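# Move three cartons to cart tray, close footlocker

## Task

Take all three cartons out of the footlocker and put them in the top tray of the utility cart, then close the footlocker lid completely. Each carton has to rest flat on the tray floor: not upright on an end and not overhanging any tray edge. The lid must not drop shut from more than slightly open and must not be slammed, or the task fails. Anything the robot picked up that it still grips or touches at the end counts as not done, and so does anything held in place only by the robot. The robot must not fall over or finish leaning. At the end, release everything and move the robot away.

## Robot and tools

ROBOT. A Hello Robot Stretch 3 with a single arm: a two-wheel base (0.33 m long, 0.34 m wide), a lift that slides up a mast, and a telescoping arm that sticks out to the robot's RIGHT side, ending in a wrist (yaw, pitch, roll) and a two-finger gripper. The base cannot slide sideways, so to shift the gripper forward or back you drive the base. Turns on the spot pivot about the point midway between the drive wheels, 0.05 m behind the front edge. With the arm pulled in and the wrist folded, a turn sweeps a circle of radius 0.28 m; an unfolded, level wrist reaches beyond that.

FRAMES. Base frame: origin on the floor between the drive wheels, x forward, y left, z up. hand_pose is reported in this frame at the point where the closed fingertips meet. Odometry frame is the base frame as it stood at the scene's start; heading is positive to the left, -3.142 to 3.142.

TOOL execute_actions. Argument actions: a list run in order (empty list just returns the current state and images). Each action is {"robot": ..., "steps": n, "until": ...}. steps is control steps at 30 per second, 1 to 450, default 1; {"steps": n} alone waits. "until" (needs steps) ends the action early once all its conditions hold. robot is one command, a list of up to 8 commands run one after another (items may also be {"pause_s": s}, s up to 15), or {"stop": true}, which brakes everything and clears the queue. A command may hold:
- base: exactly one of {"translate_m": d}, a relative straight drive in metres from where the base is when that command begins, forward positive, |d| at most 1; or {"rotate_rad": d}, a relative turn in place in radians, left/counter-clockwise positive, |d| at most 3.2. These are offsets, not poses.
- joints: absolute goals by name, one number each. lift_m 0 to 1.1 (arm height on mast, m); arm_m 0 to 0.52 (extension, m); wrist_yaw_rad -1.345 to 4.42 (0 along the arm, positive swings toward the front, 3.0 folds over the base); wrist_pitch_rad -1.57 to 0.451 (0 level, negative tips fingertips down); wrist_roll_rad -2.911 to 2.911 (0 = fingers side by side, level); gripper_m -0.089 to 0.179 (bigger is wider; actual fingertip gap is about 0.007 less when nearly shut, 0.025 less when wide, zero below 0.007); head_pan_rad -3.953 to 1.73 (0 forward, positive left, -1.57 looks along the arm); head_tilt_rad -1.53 to 0.419 (negative looks down). Unnamed joints keep their goals.
- contact_limits: {"arm_m": e}, motor effort percent 1 to 100 at which the arm stops; lower is gentler, too low stops instantly. Applies until arm_m's next command.
Base and joint motions in one command start together and keep running between calls. A new command takes over immediately and discards any older queue. Queued commands advance only when the previous one ended "done" (base and gripper may also advance on "off_target"); otherwise the rest is dropped. An invalid action or out-of-range number rejects the whole call.
To wait for everything to finish: "steps": 450, "until": {"robot": {"status": "ended"}}. Other conditions compare fields, e.g. {"lift_m": [">", 0.3]} or {"base_status": ["!=", "moving"]}; "any" instead of "robot" fires when the first motion ends.

TOOL zoom_image: camera (head_camera, nav_camera or wrist_camera) and region [x0, y0, x1, y1] in pixels of that camera's last image, at most 504 by 504. head_camera is 896x504, nav_camera 672x504 fisheye, wrist_camera 644x364. Head pan/tilt aim the head and nav cameras.

TOOL finished_scene: scene number; ends the scene irreversibly after a hold. Make sure all motion has ended first.

RESULTS. base_status and joint_status per part: moving, done, off_target (resting away from goal, may still push), contact_stop (lift or arm hit something and went slack until its next command), time_out, stopped, not_commanded, torque_fault (a wrist servo overheated and went limp for about 10 s; wait with steps). The base bracket shows distance so far versus goal. joint_goals, measured_speeds, motor_effort (percent, bracket = peak; positive pushes toward higher values; noisy). refusals/queue/queue_left describe refused goals and the latest queue. Lines starting refused:, dropped:, replaced: explain problems. on_its_own appears when the robot changed a goal itself, a joint is slack or off, a motor at rest shows unusual effort (likely touching or carrying something), or base_tilt drifts 3 degrees or more. lidar_m: 12 distances in 30-degree sectors, 1st ahead, going counter-clockwise (4th left, 7th behind, 10th right), in a plane 0.17 m up. wrist_depth_mm and head_depth_mm: 7x7 grids of median depth. base_odometry counts wheel turns, so slip shows as travel.

GRIPPING. Close to a gripper_m below the object's width; release by opening at least 0.02 above where fingers touched. Neither reading nor "done" confirms a grasp; check images and effort. Over-squeezing triggers a stall guard that weakens the grip.

SPEED. Full base speed (0.30 m/s, 1.9 rad/s) only with lift_m under 0.30, arm_m under 0.03 and wrist_yaw_rad over 2.54; otherwise 0.10 m/s and 0.63 rad/s.

AVOID. Fold or unfold the wrist only with lift_m 0.32 to 0.95, wrist_pitch_rad -0.4, roll near 0; once folded the lift may go down to 0.25. With yaw below -0.4 keep pitch at -0.5 or lower. Pushing the arm into something rigid with the gripper above about 0.45 m can tip the robot, especially on a second push after a contact_stop or with a raised contact limit. Don't drive while holding or pushing something fixed; snagging furniture, above all when reversing, can tip it. If tilted, reverse the last move in small steps, pull the gripper free, and lower lift_m to about 0.2 if needed. Don't drop cartons, let the lid fall or slam, or hit things hard. Loose objects may occasionally get nudged by outside disturbances. Finish with the gripper open, clear of everything, all motions ended.

Each tool is called as name(argument=value, ...), one argument or row to a line, values as JSON.

## Session

execute_actions(
  actions=[],
)

Scene clock: 0.00 s.
robot.base_odometry: x=+0.000 y=+0.000 heading=+0.000 (m, m, rad; robot's odometry frame)
robot.turned_by_wheels: +0.000 (rad since the last result)
robot.turned_by_imu: +0.000 (rad since the last result)
robot.base_tilt: forward=+0.0 right=+1.6 (deg)
robot.lidar_m: 2.00 1.25 1.14 1.15 1.33 1.32 2.54 2.91 2.12 2.63 2.48 1.81
robot.head_depth_mm: 1923 2052 2057 2042 2029 2050 2024 / 1962 2131 2129 2103 2095 2111 2097 / 1956 2201 2181 2188 2165 2158 2164 / 1953 2293 2276 2267 2176 2262 2210 / 1957 2353 2339 2324 2214 2296 2288 / 1949 2235 2227 2201 2048 2138 2113 / 1807 1877 1858 1855 1802 1848 1837
robot.base_status: not_commanded
robot.joint_positions: lift_m=+0.449 arm_m=-0.002 wrist_yaw_rad=+2.784 wrist_pitch_rad=-0.622 wrist_roll_rad=+0.008 gripper_m=+0.037 head_pan_rad=+0.017 head_tilt_rad=-0.017
robot.joint_goals: lift_m=+0.449 arm_m=-0.002 wrist_yaw_rad=+2.784 wrist_pitch_rad=-0.622 wrist_roll_rad=+0.008 gripper_m=+0.037 head_pan_rad=+0.017 head_tilt_rad=-0.017
robot.joint_status: lift_m=not_commanded arm_m=not_commanded wrist_yaw_rad=not_commanded wrist_pitch_rad=not_commanded wrist_roll_rad=not_commanded gripper_m=not_commanded head_pan_rad=not_commanded head_tilt_rad=not_commanded
robot.measured_speeds: translate_m=+0.000 rotate_rad=+0.000 lift_m=+0.000 arm_m=+0.000 wrist_yaw_rad=+0.000 wrist_pitch_rad=+0.000 wrist_roll_rad=+0.000 head_pan_rad=+0.000 head_tilt_rad=+0.000
robot: refusals=0 queue=idle queue_left=0
robot.motor_effort: left_wheel=+0 right_wheel=-1 lift_m=+40 arm_m=+0 wrist_yaw_rad=+0 wrist_pitch_rad=+5 wrist_roll_rad=+0 gripper_m=+1 head_pan_rad=+0 head_tilt_rad=+3 (%)
robot.hand_pose: x=+0.0468 y=+0.0386 z=+0.4185 quat_wxyz=(+0.334, +0.703, +0.092, +0.621) (m; robot's base frame)
robot.wrist_depth_mm: - - - - - - - / - - - - - - - / - 912 945 904 901 942 920 / 760 762 769 780 758 757 772 / 684 - 674 669 688 670 647 / 602 577 - 603 586 595 591 / 524 542 - 536 533 530 531
pictures: head_camera (sideways: a quarter turn clockwise sets it upright), nav_camera (sideways: a quarter turn counterclockwise sets it upright), wrist_camera
Images, in order (width x height): head_camera 896x504, nav_camera 672x504, wrist_camera 644x364.

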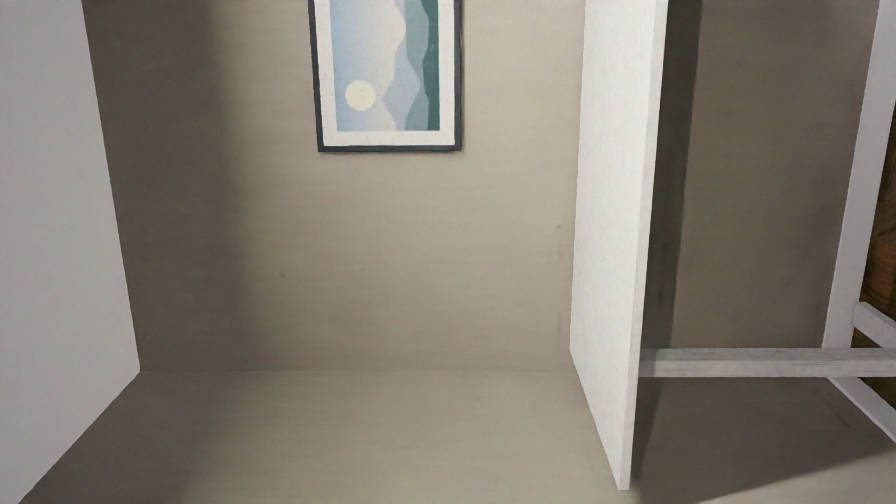

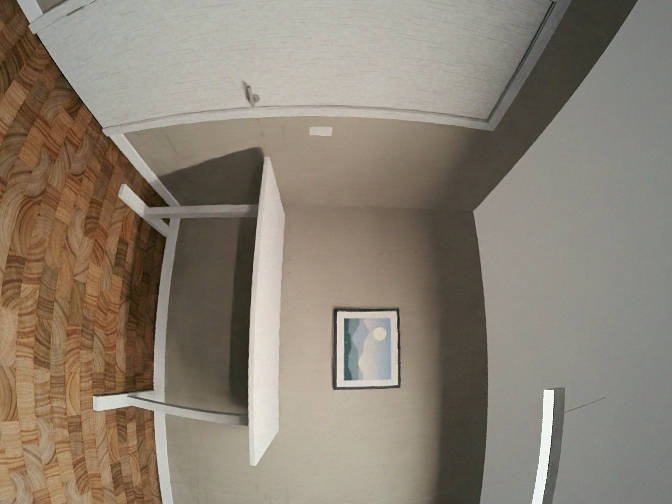

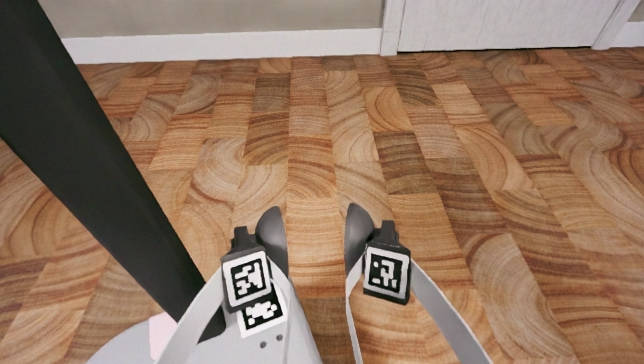

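Look around.

execute_actions(
  actions=[
    {"robot":{"joints":{"head_pan_rad":-1.6,"head_tilt_rad":-0.5}},"steps":100,"until":{"robot":{"status":"ended"}}},
  ],
)

execute_actions(
  actions=[
    {"robot":{"joints":{"head_pan_rad":-3.1,"head_tilt_rad":-0.5}},"steps":100,"until":{"robot":{"status":"ended"}}},
  ],
)

Scene clock: 12.27 s.
robot.base_odometry: x=+0.000 y=+0.000 heading=+0.000 (m, m, rad; robot's odometry frame)
robot.turned_by_wheels: +0.000 (rad since the last result)
robot.turned_by_imu: +0.001 (rad since the last result)
robot.base_tilt: forward=-0.1 right=+1.6 (deg)
robot.lidar_m: 2.00 1.25 1.14 1.15 1.32 1.32 2.54 2.91 2.12 2.62 2.48 1.82
robot.head_depth_mm: 2152 2287 2467 2238 2096 1670 1374 / 2205 2372 2538 2678 2113 1660 1380 / 2250 2401 2593 2773 2118 1664 1375 / 2298 2469 2688 2808 2102 1668 1376 / 2365 2528 2763 2853 2084 1667 1372 / 2432 2613 2852 2843 2101 1667 1372 / 2485 2690 2929 2817 2094 1651 1367
robot.base_status: not_commanded
robot.joint_positions: lift_m=+0.449 arm_m=-0.002 wrist_yaw_rad=+2.784 wrist_pitch_rad=-0.622 wrist_roll_rad=+0.008 gripper_m=+0.037 head_pan_rad=-1.593 head_tilt_rad=-0.494
robot.joint_goals: lift_m=+0.449 arm_m=-0.002 wrist_yaw_rad=+2.784 wrist_pitch_rad=-0.622 wrist_roll_rad=+0.008 gripper_m=+0.037 head_pan_rad=-1.600 head_tilt_rad=-0.500
robot.joint_status: lift_m=not_commanded arm_m=not_commanded wrist_yaw_rad=not_commanded wrist_pitch_rad=not_commanded wrist_roll_rad=not_commanded gripper_m=not_commanded head_pan_rad=done head_tilt_rad=done
robot.measured_speeds: translate_m=+0.000 rotate_rad=+0.000 lift_m=+0.000 arm_m=+0.000 wrist_yaw_rad=+0.000 wrist_pitch_rad=+0.000 wrist_roll_rad=+0.000 head_pan_rad=+0.000 head_tilt_rad=+0.000
robot: refusals=0 queue=done queue_left=0
robot.motor_effort: left_wheel=-1(1) right_wheel=-1(1) lift_m=+41(40) arm_m=+0(0) wrist_yaw_rad=+0(1) wrist_pitch_rad=+5(5) wrist_roll_rad=+0(0) gripper_m=+0(0) head_pan_rad=-3(41) head_tilt_rad=-3(25) (%)
robot.hand_pose: x=+0.0468 y=+0.0386 z=+0.4185 quat_wxyz=(+0.334, +0.703, +0.092, +0.621) (m; robot's base frame)
robot.wrist_depth_mm: - - - - - - - / - - - - - - - / - 905 899 903 931 908 910 / 747 774 774 782 778 753 763 / 681 - 696 673 683 674 674 / 583 587 - 595 591 589 589 / 535 541 - 524 529 528 524
pictures: head_camera (sideways: a quarter turn clockwise sets it upright), nav_camera (sideways: a quarter turn counterclockwise sets it upright), wrist_camera
Images, in order (width x height): head_camera 896x504, nav_camera 672x504, wrist_camera 644x364.

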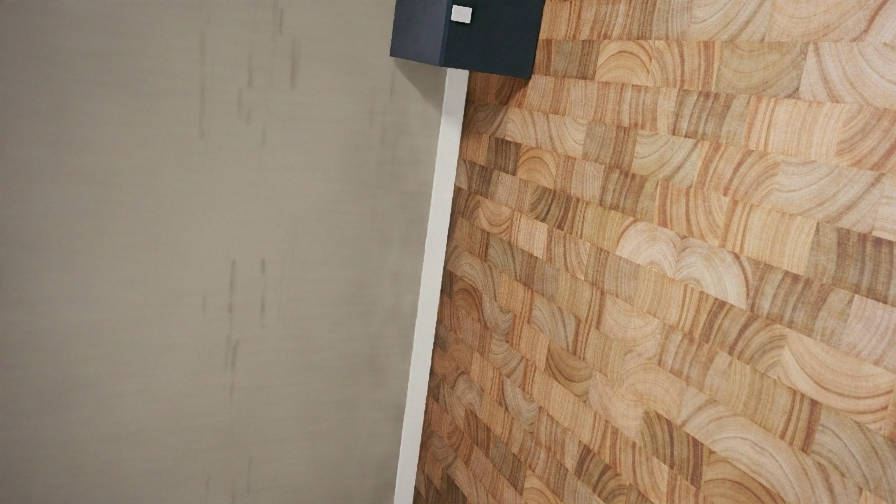

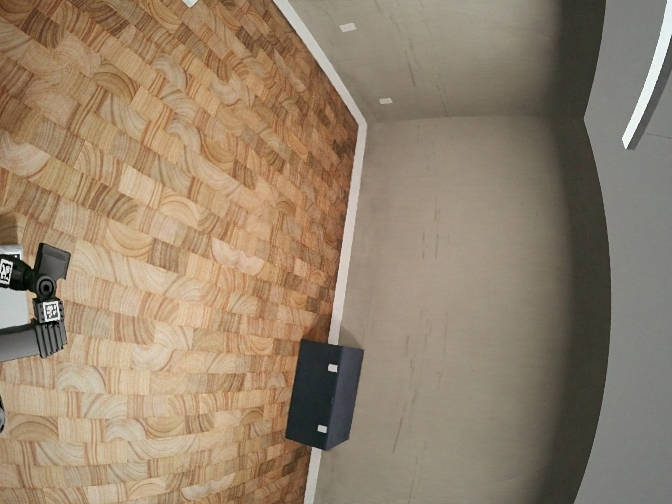

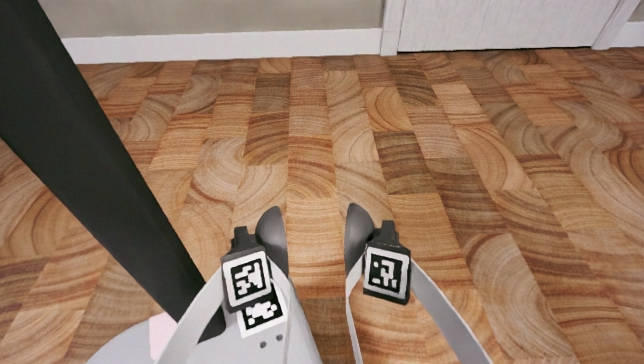

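Scene clock: 13.53 s.
robot.base_odometry: x=+0.000 y=+0.000 heading=+0.000 (m, m, rad; robot's odometry frame)
robot.turned_by_wheels: +0.000 (rad since the last result)
robot.turned_by_imu: +0.000 (rad since the last result)
robot.base_tilt: forward=-0.1 right=+1.7 (deg)
robot.lidar_m: 2.00 1.25 1.14 1.15 1.32 1.32 2.53 2.91 2.12 2.62 2.47 1.81
robot.head_depth_mm: 2089 2200 2401 2576 2132 1685 1380 / 2160 2300 2466 2634 2122 1670 1380 / 2221 2375 2542 2713 2125 1666 1371 / 2293 2436 2636 2778 2112 1654 1370 / 2353 2543 2738 2867 2141 1661 1375 / 2442 2624 2853 2850 2116 1659 1375 / 2530 2717 3005 2897 2104 1663 1374
robot.base_status: not_commanded
robot.joint_positions: lift_m=+0.449 arm_m=-0.002 wrist_yaw_rad=+2.784 wrist_pitch_rad=-0.622 wrist_roll_rad=+0.008 gripper_m=+0.037 head_pan_rad=-3.093 head_tilt_rad=-0.494
robot.joint_goals: lift_m=+0.449 arm_m=-0.002 wrist_yaw_rad=+2.784 wrist_pitch_rad=-0.622 wrist_roll_rad=+0.008 gripper_m=+0.037 head_pan_rad=-3.100 head_tilt_rad=-0.500
robot.joint_status: lift_m=not_commanded arm_m=not_commanded wrist_yaw_rad=not_commanded wrist_pitch_rad=not_commanded wrist_roll_rad=not_commanded gripper_m=not_commanded head_pan_rad=done head_tilt_rad=done
robot.measured_speeds: translate_m=+0.000 rotate_rad=+0.000 lift_m=+0.000 arm_m=+0.000 wrist_yaw_rad=+0.000 wrist_pitch_rad=+0.000 wrist_roll_rad=+0.000 head_pan_rad=+0.000 head_tilt_rad=+0.000
robot: refusals=0 queue=done queue_left=0
robot.motor_effort: left_wheel=-1(1) right_wheel=-1(1) lift_m=+40(40) arm_m=+0(0) wrist_yaw_rad=-1(0) wrist_pitch_rad=+5(5) wrist_roll_rad=+0(0) gripper_m=+0(1) head_pan_rad=-4(42) head_tilt_rad=-2(3) (%)
robot.hand_pose: x=+0.0468 y=+0.0386 z=+0.4185 quat_wxyz=(+0.334, +0.703, +0.092, +0.621) (m; robot's base frame)
robot.wrist_depth_mm: - - - - - - - / - - - - - - - / - 941 911 926 918 910 920 / 753 784 786 773 781 767 756 / 678 - 679 674 676 663 669 / 592 587 - 588 587 587 582 / 538 545 - 525 532 527 537
pictures: head_camera (sideways: a quarter turn clockwise sets it upright), nav_camera (sideways: a quarter turn counterclockwise sets it upright), wrist_camera
Images, in order (width x height): head_camera 896x504, nav_camera 672x504, wrist_camera 644x364.

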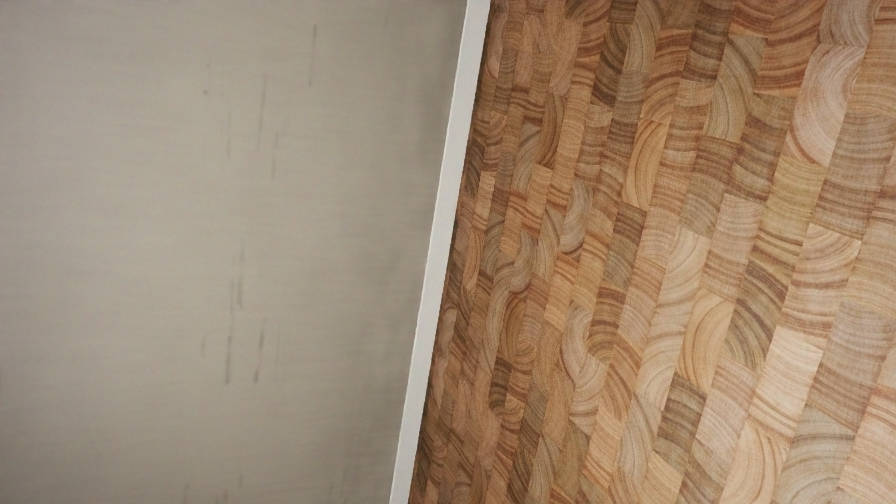

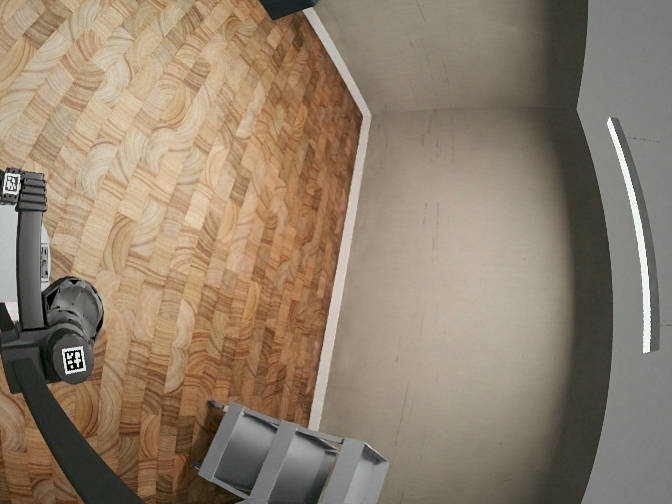

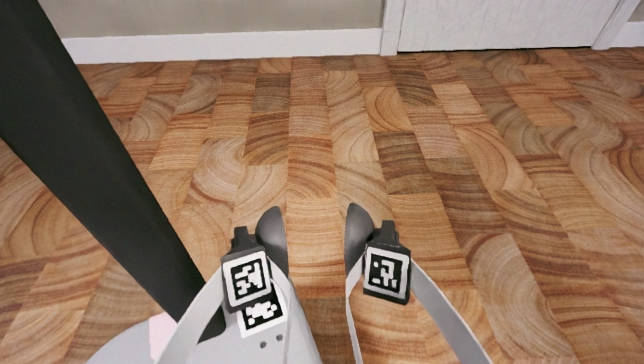

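execute_actions(
  actions=[
    {"robot":{"joints":{"head_pan_rad":-2.03,"head_tilt_rad":-0.45}},"steps":100,"until":{"robot":{"status":"ended"}}},
  ],
)

execute_actions(
  actions=[
    {"robot":{"joints":{"head_pan_rad":-3.75,"head_tilt_rad":-0.55}},"steps":100,"until":{"robot":{"status":"ended"}}},
  ],
)

Scene clock: 21.53 s.
robot.base_odometry: x=+0.000 y=+0.000 heading=+0.000 (m, m, rad; robot's odometry frame)
robot.turned_by_wheels: +0.000 (rad since the last result)
robot.turned_by_imu: +0.001 (rad since the last result)
robot.base_tilt: forward=+0.0 right=+1.6 (deg)
robot.lidar_m: 2.00 1.25 1.14 1.15 1.32 1.32 2.54 2.90 2.12 2.63 2.48 1.81
robot.head_depth_mm: 2361 2559 2742 2895 2216 1724 1418 / 2360 2472 2691 2850 2240 1731 1412 / 2292 2429 2623 2363 2222 1731 1410 / 2250 2445 2583 2361 2232 1736 1419 / 2235 2379 2537 2316 2224 1718 1409 / 2197 2325 2508 2678 2195 1721 1412 / 2143 2297 2473 2618 2212 1738 1409
robot.base_status: not_commanded
robot.joint_positions: lift_m=+0.449 arm_m=-0.002 wrist_yaw_rad=+2.784 wrist_pitch_rad=-0.622 wrist_roll_rad=+0.008 gripper_m=+0.037 head_pan_rad=-2.037 head_tilt_rad=-0.458
robot.joint_goals: lift_m=+0.449 arm_m=-0.002 wrist_yaw_rad=+2.784 wrist_pitch_rad=-0.622 wrist_roll_rad=+0.008 gripper_m=+0.037 head_pan_rad=-2.030 head_tilt_rad=-0.450
robot.joint_status: lift_m=not_commanded arm_m=not_commanded wrist_yaw_rad=not_commanded wrist_pitch_rad=not_commanded wrist_roll_rad=not_commanded gripper_m=not_commanded head_pan_rad=done head_tilt_rad=done
robot.measured_speeds: translate_m=+0.000 rotate_rad=+0.000 lift_m=+0.000 arm_m=+0.000 wrist_yaw_rad=+0.000 wrist_pitch_rad=+0.000 wrist_roll_rad=+0.000 head_pan_rad=+0.000 head_tilt_rad=+0.000
robot: refusals=0 queue=done queue_left=0
robot.motor_effort: left_wheel=-1(1) right_wheel=-1(1) lift_m=+41(40) arm_m=+0(0) wrist_yaw_rad=-1(1) wrist_pitch_rad=+5(5) wrist_roll_rad=+0(0) gripper_m=+0(0) head_pan_rad=+3(43) head_tilt_rad=+2(7) (%)
robot.hand_pose: x=+0.0468 y=+0.0386 z=+0.4185 quat_wxyz=(+0.334, +0.703, +0.092, +0.621) (m; robot's base frame)
robot.wrist_depth_mm: - - - - - - - / - - - - - - - / - 924 923 898 913 915 910 / 764 772 756 769 772 765 776 / 673 - 685 662 679 661 665 / 601 584 - 581 585 590 594 / 534 543 - 535 527 528 527
pictures: head_camera (sideways: a quarter turn clockwise sets it upright), nav_camera (sideways: a quarter turn counterclockwise sets it upright), wrist_camera
Images, in order (width x height): head_camera 896x504, nav_camera 672x504, wrist_camera 644x364.

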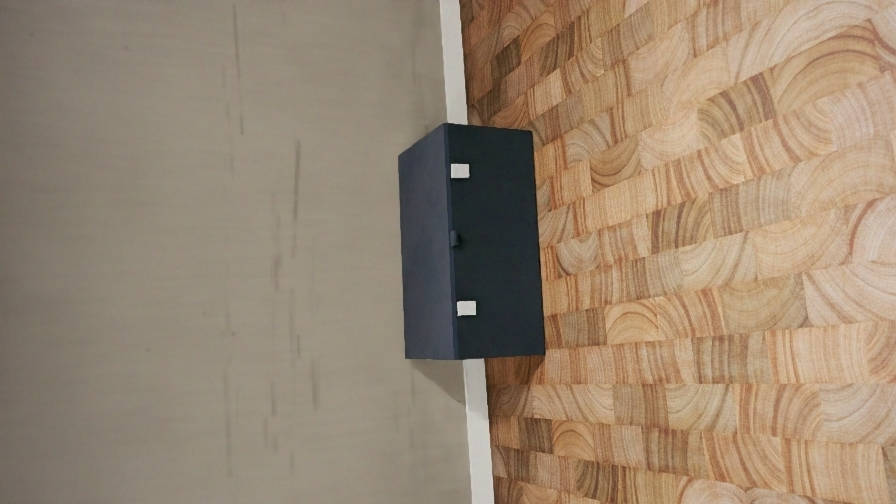

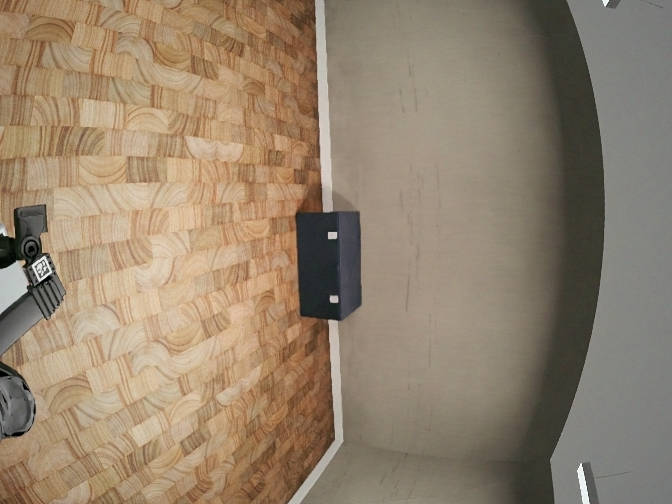

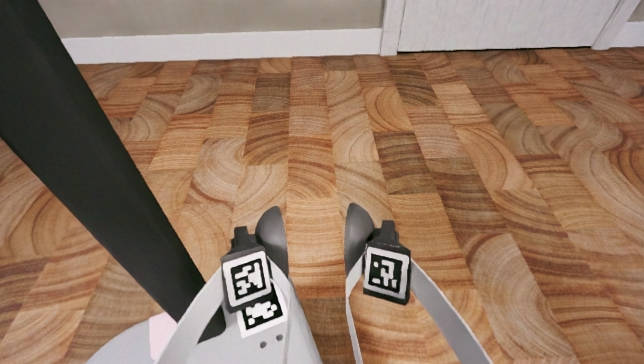

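Scene clock: 22.90 s.
robot.base_odometry: x=+0.000 y=+0.000 heading=+0.000 (m, m, rad; robot's odometry frame)
robot.turned_by_wheels: +0.000 (rad since the last result)
robot.turned_by_imu: +0.000 (rad since the last result)
robot.base_tilt: forward=-0.1 right=+1.7 (deg)
robot.lidar_m: 2.00 1.25 1.14 1.15 1.33 1.32 2.54 2.90 2.12 2.62 2.47 1.82
robot.head_depth_mm: 1738 1809 1893 1976 1984 1634 - / 2047 2147 1582 1736 1851 1584 1336 / 2314 2471 1638 1688 1785 1591 1332 / 2262 2419 1636 1765 1811 1595 1325 / 2209 2381 2529 2519 1894 1576 1326 / 2131 2312 2515 2625 1976 1591 1329 / 2073 2242 2398 2538 1986 1586 1323
robot.base_status: not_commanded
robot.joint_positions: lift_m=+0.449 arm_m=-0.002 wrist_yaw_rad=+2.784 wrist_pitch_rad=-0.622 wrist_roll_rad=+0.008 gripper_m=+0.037 head_pan_rad=-3.743 head_tilt_rad=-0.543
robot.joint_goals: lift_m=+0.449 arm_m=-0.002 wrist_yaw_rad=+2.784 wrist_pitch_rad=-0.622 wrist_roll_rad=+0.008 gripper_m=+0.037 head_pan_rad=-3.750 head_tilt_rad=-0.550
robot.joint_status: lift_m=not_commanded arm_m=not_commanded wrist_yaw_rad=not_commanded wrist_pitch_rad=not_commanded wrist_roll_rad=not_commanded gripper_m=not_commanded head_pan_rad=done head_tilt_rad=done
robot.measured_speeds: translate_m=+0.000 rotate_rad=+0.000 lift_m=+0.000 arm_m=+0.000 wrist_yaw_rad=+0.000 wrist_pitch_rad=+0.000 wrist_roll_rad=+0.000 head_pan_rad=+0.000 head_tilt_rad=+0.000
robot: refusals=0 queue=done queue_left=0
robot.motor_effort: left_wheel=-1(1) right_wheel=-1(1) lift_m=+40(40) arm_m=+0(0) wrist_yaw_rad=+0(0) wrist_pitch_rad=+5(5) wrist_roll_rad=+0(0) gripper_m=+0(0) head_pan_rad=-3(42) head_tilt_rad=-4(13) (%)
robot.hand_pose: x=+0.0468 y=+0.0386 z=+0.4185 quat_wxyz=(+0.334, +0.703, +0.092, +0.621) (m; robot's base frame)
robot.wrist_depth_mm: - - - - - - - / - - - - - - - / - 898 911 923 916 933 890 / 749 795 763 779 799 773 765 / 678 - 667 663 680 665 671 / 598 582 - 589 578 583 596 / 538 543 - 529 535 529 522
pictures: head_camera (sideways: a quarter turn clockwise sets it upright), nav_camera (sideways: a quarter turn counterclockwise sets it upright), wrist_camera
Images, in order (width x height): head_camera 896x504, nav_camera 672x504, wrist_camera 644x364.

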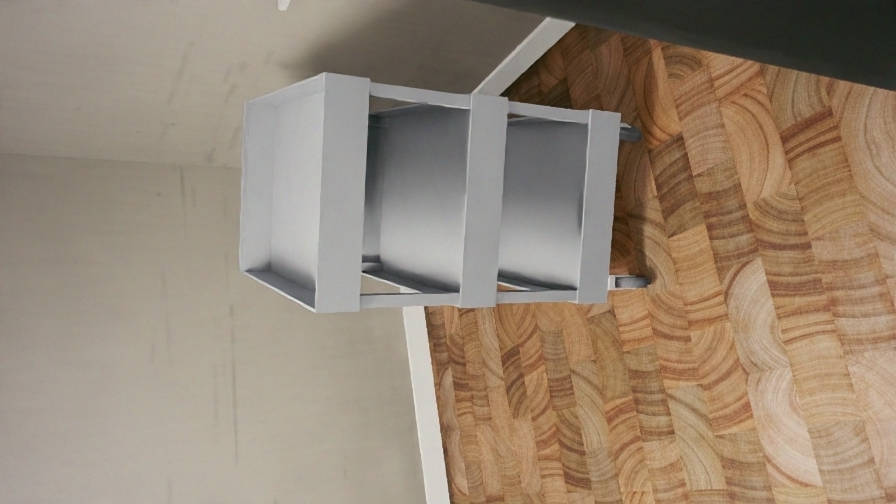

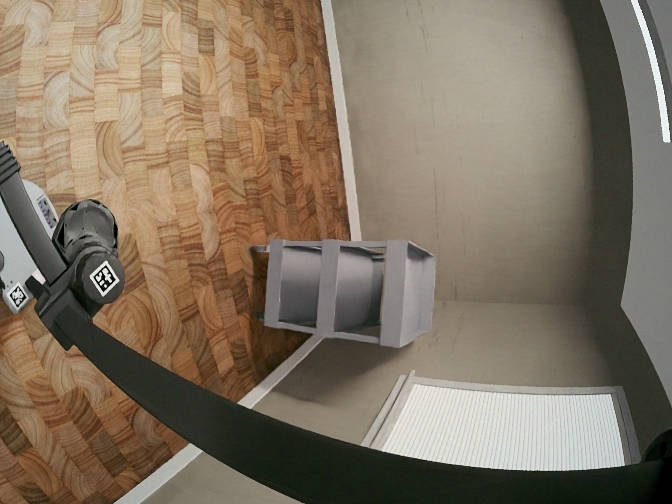

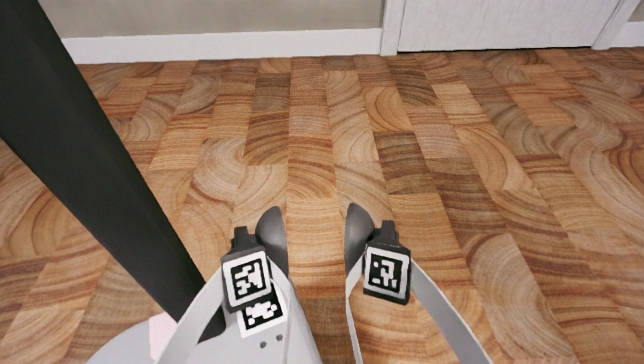

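execute_actions(
  actions=[
    {"robot":[{"joints":{"wrist_yaw_rad":3.0,"wrist_pitch_rad":-0.4,"lift_m":0.28,"head_pan_rad":-1.57,"head_tilt_rad":-0.9}},{"base":{"rotate_rad":-2.115}},{"base":{"translate_m":0.81}},{"base":{"translate_m":0.81}},{"base":{"rotate_rad":1.825}}],"steps":450,"until":{"robot":{"status":"ended"}}},
    {"steps":300,"until":{"robot":{"status":"ended"}}},
  ],
)

Scene clock: 69.13 s.
robot.base_odometry: x=-0.839 y=-1.386 heading=-0.290 (m, m, rad; robot's odometry frame)
robot.turned_by_wheels: -0.290 (rad since the last result)
robot.turned_by_imu: -0.278 (rad since the last result)
robot.base_tilt: forward=+0.0 right=+1.6 (deg)
robot.lidar_m: 2.51 2.41 2.76 2.72 2.38 2.30 2.24 0.70 0.55 0.54 0.57 1.56
robot.head_depth_mm: 924 1058 1240 1230 1059 1217 1147 / 922 1056 1241 1225 1057 1217 1144 / 920 1055 1238 1226 1057 1214 1149 / 927 1065 1245 1227 1070 1229 1162 / 926 1062 1246 1223 1058 1223 1133 / 928 1063 1249 1299 1068 1225 1133 / 928 1067 1249 1514 1432 1267 1135
robot.base_status: done (rotate_rad +1.8249 of +1.8250)
robot.joint_positions: lift_m=+0.280 arm_m=-0.002 wrist_yaw_rad=+2.998 wrist_pitch_rad=-0.418 wrist_roll_rad=+0.008 gripper_m=+0.037 head_pan_rad=-1.577 head_tilt_rad=-0.889
robot.joint_goals: lift_m=+0.280 arm_m=-0.002 wrist_yaw_rad=+3.000 wrist_pitch_rad=-0.400 wrist_roll_rad=+0.008 gripper_m=+0.037 head_pan_rad=-1.570 head_tilt_rad=-0.900
robot.joint_status: lift_m=done arm_m=not_commanded wrist_yaw_rad=done wrist_pitch_rad=done wrist_roll_rad=not_commanded gripper_m=not_commanded head_pan_rad=done head_tilt_rad=done
robot.measured_speeds: translate_m=+0.000 rotate_rad=+0.000 lift_m=+0.000 arm_m=+0.000 wrist_yaw_rad=+0.000 wrist_pitch_rad=+0.000 wrist_roll_rad=+0.000 head_pan_rad=+0.000 head_tilt_rad=+0.000
robot: refusals=0 queue=done queue_left=0
robot.motor_effort: left_wheel=-2(9) right_wheel=+2(11) lift_m=+28(42) arm_m=-1(1) wrist_yaw_rad=+1(4) wrist_pitch_rad=+7(8) wrist_roll_rad=+0(0) gripper_m=+0(0) head_pan_rad=+3(40) head_tilt_rad=-5(28) (%)
robot.hand_pose: x=+0.0108 y=+0.0789 z=+0.2931 quat_wxyz=(+0.196, +0.703, +0.096, +0.677) (m; robot's base frame)
robot.wrist_depth_mm: - - - - - - - / - - - - - - - / 969 943 938 942 919 953 892 / 738 734 731 735 705 722 696 / 590 603 - 585 593 575 579 / 502 516 - - 483 482 484 / 436 - - - 424 424 415
pictures: head_camera (sideways: a quarter turn clockwise sets it upright), nav_camera (sideways: a quarter turn counterclockwise sets it upright), wrist_camera
Images, in order (width x height): head_camera 896x504, nav_camera 672x504, wrist_camera 644x364.

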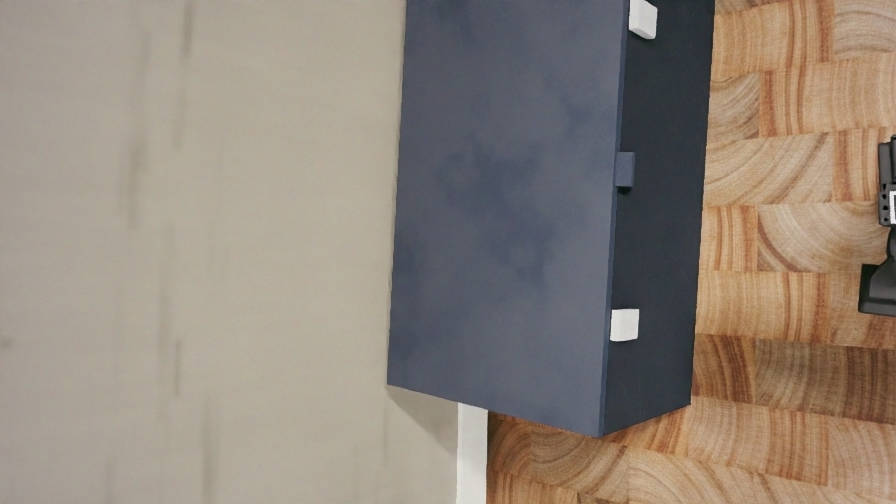

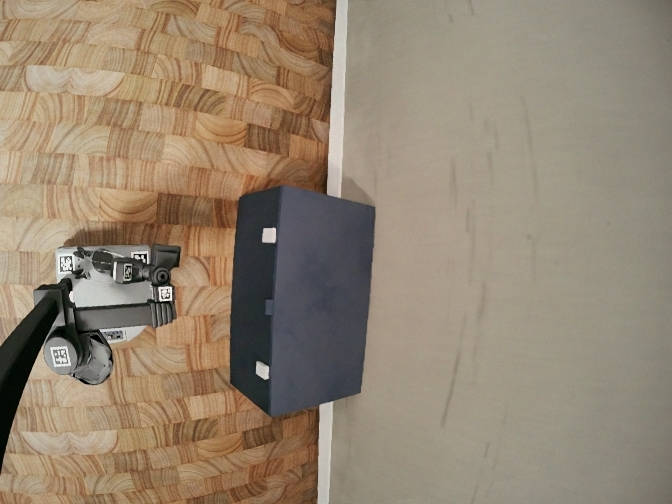

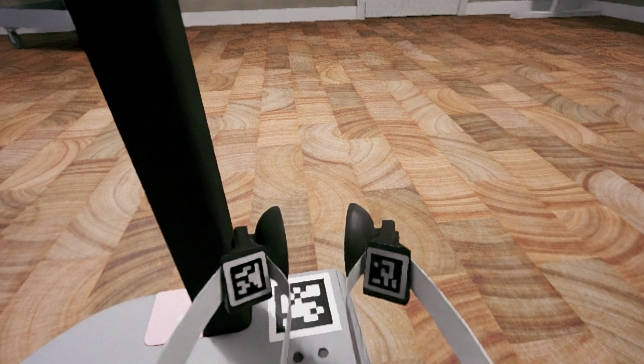

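zoom_image(
  camera="head_camera",
  region=[560, 100, 720, 260],
)

Region (560, 100, 720, 260) of head_camera's 896x504 image, scaled by 3.150, with more detail than that image has.

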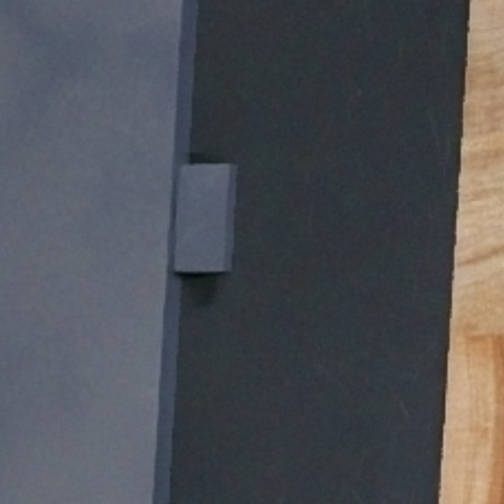

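execute_actions(
  actions=[
    {"robot":[{"joints":{"lift_m":0.45}},{"joints":{"wrist_yaw_rad":0.0,"gripper_m":0.10}},{"joints":{"wrist_pitch_rad":-1.0}}],"steps":450,"until":{"robot":{"status":"ended"}}},
  ],
)

Scene clock: 118.20 s.
robot.base_odometry: x=-0.839 y=-1.386 heading=-0.290 (m, m, rad; robot's odometry frame)
robot.turned_by_wheels: +0.000 (rad since the last result)
robot.turned_by_imu: +0.002 (rad since the last result)
robot.base_tilt: forward=+0.0 right=+1.6 (deg)
robot.lidar_m: 2.51 2.41 2.76 2.72 2.37 2.30 2.24 0.70 0.55 0.54 0.57 1.56
robot.head_depth_mm: 923 1053 1237 1232 1060 1218 1144 / 926 1061 1245 1226 1052 1215 1157 / 926 1062 1237 1220 1056 1216 1179 / 927 1058 1250 1219 1068 1223 1167 / 927 1062 1246 1217 1058 1227 1134 / 926 1067 1246 1304 1068 1222 1130 / 925 1064 1250 1511 1435 1268 1132
robot.base_status: done (rotate_rad +1.8249 of +1.8250)
robot.joint_positions: lift_m=+0.450 arm_m=-0.002 wrist_yaw_rad=+0.003 wrist_pitch_rad=-1.005 wrist_roll_rad=+0.008 gripper_m=+0.100 head_pan_rad=-1.577 head_tilt_rad=-0.889
robot.joint_goals: lift_m=+0.450 arm_m=-0.002 wrist_yaw_rad=+0.000 wrist_pitch_rad=-1.000 wrist_roll_rad=+0.008 gripper_m=+0.100 head_pan_rad=-1.570 head_tilt_rad=-0.900
robot.joint_status: lift_m=done arm_m=not_commanded wrist_yaw_rad=done wrist_pitch_rad=done wrist_roll_rad=not_commanded gripper_m=done head_pan_rad=done head_tilt_rad=done
robot.measured_speeds: translate_m=+0.000 rotate_rad=+0.000 lift_m=+0.000 arm_m=+0.000 wrist_yaw_rad=+0.000 wrist_pitch_rad=+0.000 wrist_roll_rad=+0.000 head_pan_rad=+0.000 head_tilt_rad=+0.000
robot: refusals=0 queue=done queue_left=0
robot.motor_effort: left_wheel=-3(3) right_wheel=+2(2) lift_m=+52(53) arm_m=-1(1) wrist_yaw_rad=-4(3) wrist_pitch_rad=+2(8) wrist_roll_rad=+0(0) gripper_m=+1(79) head_pan_rad=+3(3) head_tilt_rad=-4(4) (%)
robot.hand_pose: x=-0.0213 y=-0.2602 z=+0.3590 quat_wxyz=(+0.618, +0.340, -0.621, -0.342) (m; robot's base frame)
robot.wrist_depth_mm: 704 401 391 377 370 363 351 / 632 622 485 467 453 445 433 / 593 613 604 582 591 564 548 / 548 562 572 572 576 572 580 / 524 538 534 533 547 540 535 / 504 503 499 501 506 508 511 / 463 470 476 481 480 482 483
pictures: head_camera (sideways: a quarter turn clockwise sets it upright), nav_camera (sideways: a quarter turn counterclockwise sets it upright), wrist_camera
Images, in order (width x height): head_camera 896x504, nav_camera 672x504, wrist_camera 644x364.

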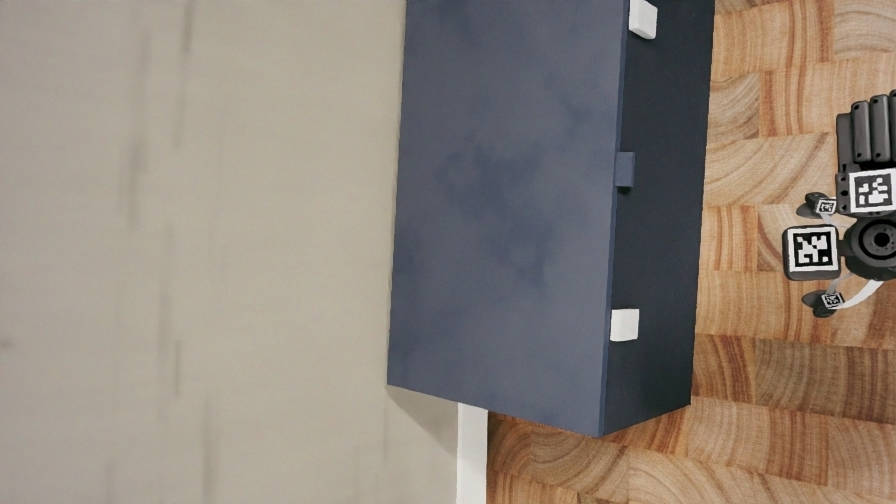

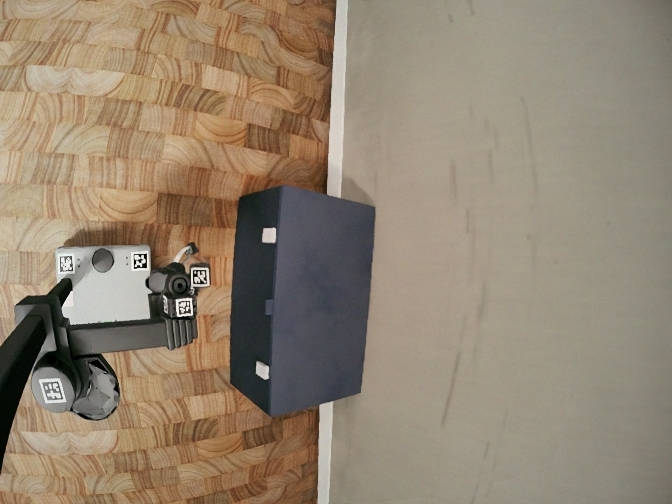

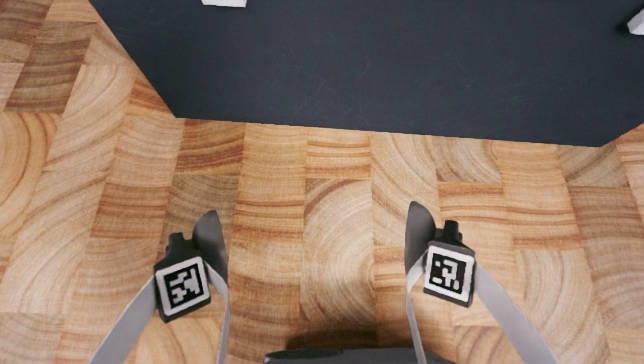

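execute_actions(
  actions=[
    {"robot":[{"base":{"rotate_rad":-1.934},"joints":{"lift_m":0.55,"wrist_pitch_rad":-1.25,"head_tilt_rad":-1.15}},{"base":{"translate_m":0.275}},{"base":{"rotate_rad":1.859}}],"steps":450,"until":{"robot":{"status":"ended"}}},
    {"steps":100,"until":{"robot":{"status":"ended"}}},
  ],
)

Scene clock: 179.23 s.
robot.base_odometry: x=-1.006 y=-1.604 heading=-0.365 (m, m, rad; robot's odometry frame)
robot.turned_by_wheels: -0.075 (rad since the last result)
robot.turned_by_imu: -0.070 (rad since the last result)
robot.base_tilt: forward=+0.0 right=+1.6 (deg)
robot.lidar_m: 2.59 2.62 3.09 2.98 2.62 2.26 2.16 0.38 0.28 0.27 0.29 0.40
robot.head_depth_mm: 800 976 1122 1031 964 1198 1126 / 795 967 1115 1025 955 - - / 793 959 1113 1027 948 - - / 785 950 1110 1019 957 - - / 783 941 1103 1017 955 1182 1101 / 777 938 1094 1012 940 1183 1100 / 771 929 1088 1012 949 1174 1099
robot.base_status: done (rotate_rad +1.8589 of +1.8590)
robot.joint_positions: lift_m=+0.550 arm_m=-0.002 wrist_yaw_rad=+0.003 wrist_pitch_rad=-1.251 wrist_roll_rad=+0.008 gripper_m=+0.100 head_pan_rad=-1.577 head_tilt_rad=-1.136
robot.joint_goals: lift_m=+0.550 arm_m=-0.002 wrist_yaw_rad=+0.000 wrist_pitch_rad=-1.250 wrist_roll_rad=+0.008 gripper_m=+0.100 head_pan_rad=-1.570 head_tilt_rad=-1.150
robot.joint_status: lift_m=done arm_m=not_commanded wrist_yaw_rad=done wrist_pitch_rad=done wrist_roll_rad=not_commanded gripper_m=done head_pan_rad=done head_tilt_rad=done
robot.measured_speeds: translate_m=+0.000 rotate_rad=+0.000 lift_m=+0.000 arm_m=+0.000 wrist_yaw_rad=+0.000 wrist_pitch_rad=+0.000 wrist_roll_rad=+0.000 head_pan_rad=+0.000 head_tilt_rad=+0.000
robot: refusals=0 queue=done queue_left=0
robot.motor_effort: left_wheel=-3(6) right_wheel=+2(7) lift_m=+53(50) arm_m=-1(1) wrist_yaw_rad=-3(2) wrist_pitch_rad=+1(3) wrist_roll_rad=+0(0) gripper_m=+0(0) head_pan_rad=+3(3) head_tilt_rad=-6(25) (%)
robot.hand_pose: x=-0.0215 y=-0.2009 z=+0.4375 quat_wxyz=(+0.572, +0.413, -0.575, -0.415) (m; robot's base frame)
robot.wrist_depth_mm: 267 269 272 275 276 278 283 / 264 267 267 270 274 275 275 / 261 260 264 265 269 265 272 / 599 512 521 513 514 512 622 / 600 592 589 606 611 619 606 / 569 583 591 - - 584 604 / 562 573 583 - - 588 595
pictures: head_camera (sideways: a quarter turn clockwise sets it upright), nav_camera (sideways: a quarter turn counterclockwise sets it upright), wrist_camera
Images, in order (width x height): head_camera 896x504, nav_camera 672x504, wrist_camera 644x364.

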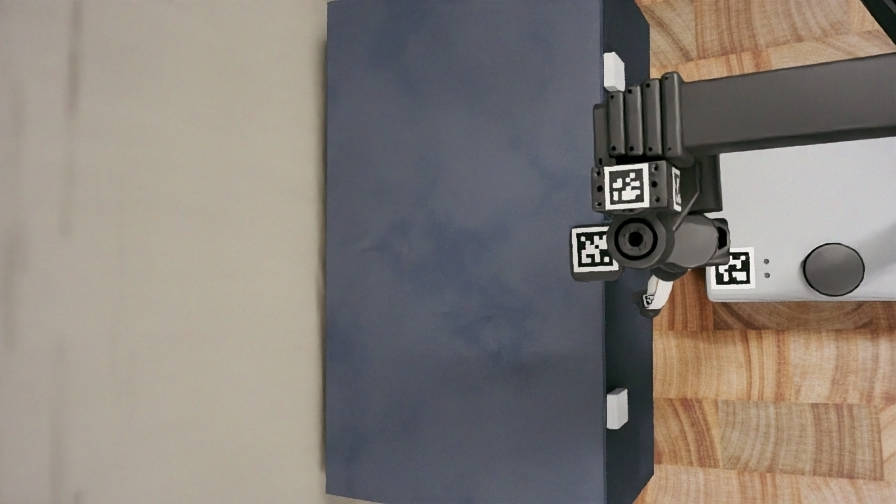

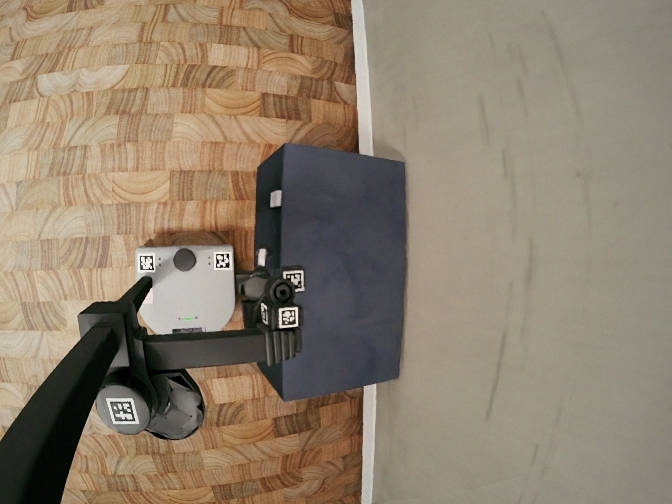

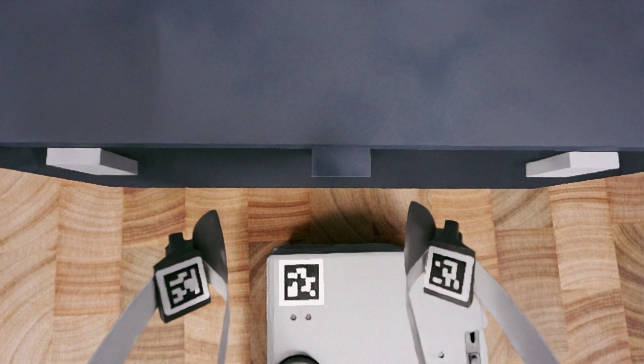

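execute_actions(
  actions=[
    {"robot":[{"base":{"translate_m":-0.016},"joints":{"arm_m":0.04,"lift_m":0.47}}],"steps":450,"until":{"robot":{"status":"ended"}}},
  ],
)

Scene clock: 194.13 s.
robot.base_odometry: x=-1.021 y=-1.599 heading=-0.365 (m, m, rad; robot's odometry frame)
robot.turned_by_wheels: +0.000 (rad since the last result)
robot.turned_by_imu: +0.001 (rad since the last result)
robot.base_tilt: forward=+0.0 right=+1.7 (deg)
robot.lidar_m: 2.60 2.64 3.06 2.98 2.58 2.24 2.15 0.38 0.28 0.27 0.29 0.40
robot.head_depth_mm: 802 974 1119 1031 966 1199 1122 / 798 963 1113 1024 955 1194 - / 792 958 1111 1020 960 - - / 786 951 1115 1018 956 - - / 781 943 1106 1016 953 1186 1101 / 777 933 1098 1015 953 1180 1097 / 770 928 1088 1013 952 1167 1095
robot.base_status: done (translate_m -0.0160 of -0.0160)
robot.joint_positions: lift_m=+0.470 arm_m=+0.040 wrist_yaw_rad=+0.002 wrist_pitch_rad=-1.252 wrist_roll_rad=+0.008 gripper_m=+0.100 head_pan_rad=-1.577 head_tilt_rad=-1.136
robot.joint_goals: lift_m=+0.470 arm_m=+0.040 wrist_yaw_rad=+0.000 wrist_pitch_rad=-1.250 wrist_roll_rad=+0.008 gripper_m=+0.100 head_pan_rad=-1.570 head_tilt_rad=-1.150
robot.joint_status: lift_m=done arm_m=done wrist_yaw_rad=done wrist_pitch_rad=done wrist_roll_rad=not_commanded gripper_m=done head_pan_rad=done head_tilt_rad=done
robot.measured_speeds: translate_m=+0.000 rotate_rad=+0.000 lift_m=+0.000 arm_m=+0.000 wrist_yaw_rad=+0.000 wrist_pitch_rad=+0.000 wrist_roll_rad=+0.000 head_pan_rad=+0.000 head_tilt_rad=+0.000
robot: refusals=0 queue=done queue_left=0
robot.motor_effort: left_wheel=-3(7) right_wheel=+2(3) lift_m=+27(51) arm_m=+3(3) wrist_yaw_rad=-2(2) wrist_pitch_rad=+1(1) wrist_roll_rad=+0(0) gripper_m=+0(0) head_pan_rad=+3(3) head_tilt_rad=-6(7) (%)
robot.hand_pose: x=-0.0215 y=-0.2422 z=+0.3583 quat_wxyz=(+0.571, +0.413, -0.575, -0.416) (m; robot's base frame)
robot.wrist_depth_mm: 185 187 187 189 191 193 195 / 182 183 185 187 188 189 190 / 177 178 181 181 184 185 186 / 175 177 179 180 182 183 185 / 519 522 521 515 525 542 534 / 511 515 505 - - 526 536 / 488 505 500 - - - 522
pictures: head_camera (sideways: a quarter turn clockwise sets it upright), nav_camera (sideways: a quarter turn counterclockwise sets it upright), wrist_camera
Images, in order (width x height): head_camera 896x504, nav_camera 672x504, wrist_camera 644x364.

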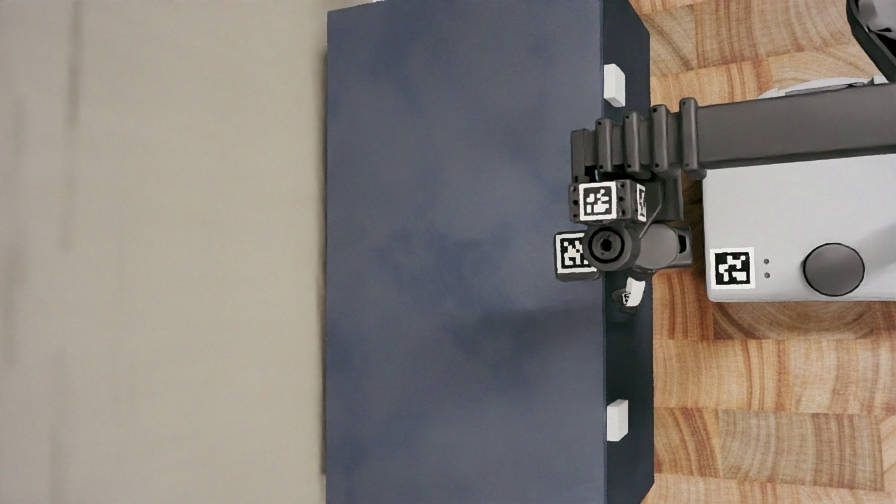

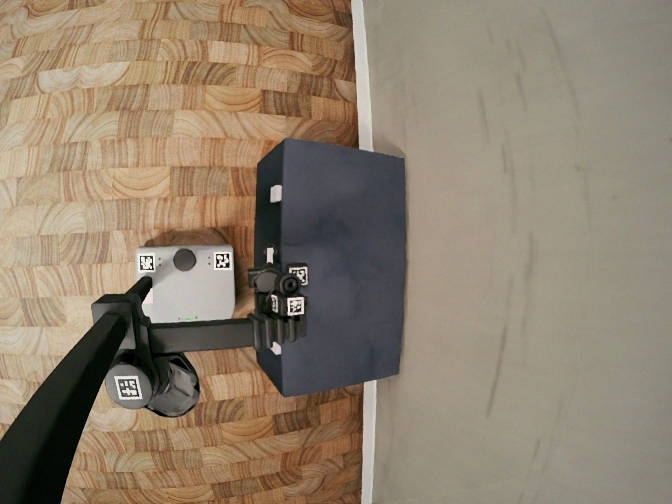

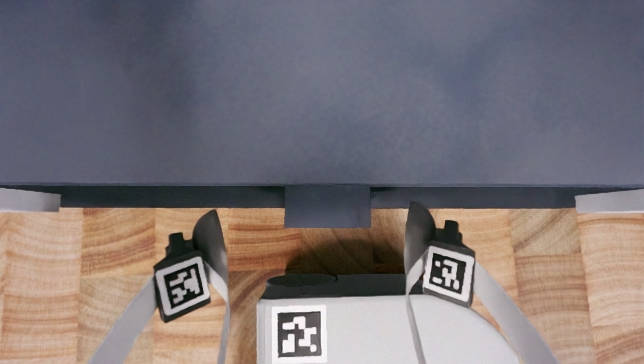

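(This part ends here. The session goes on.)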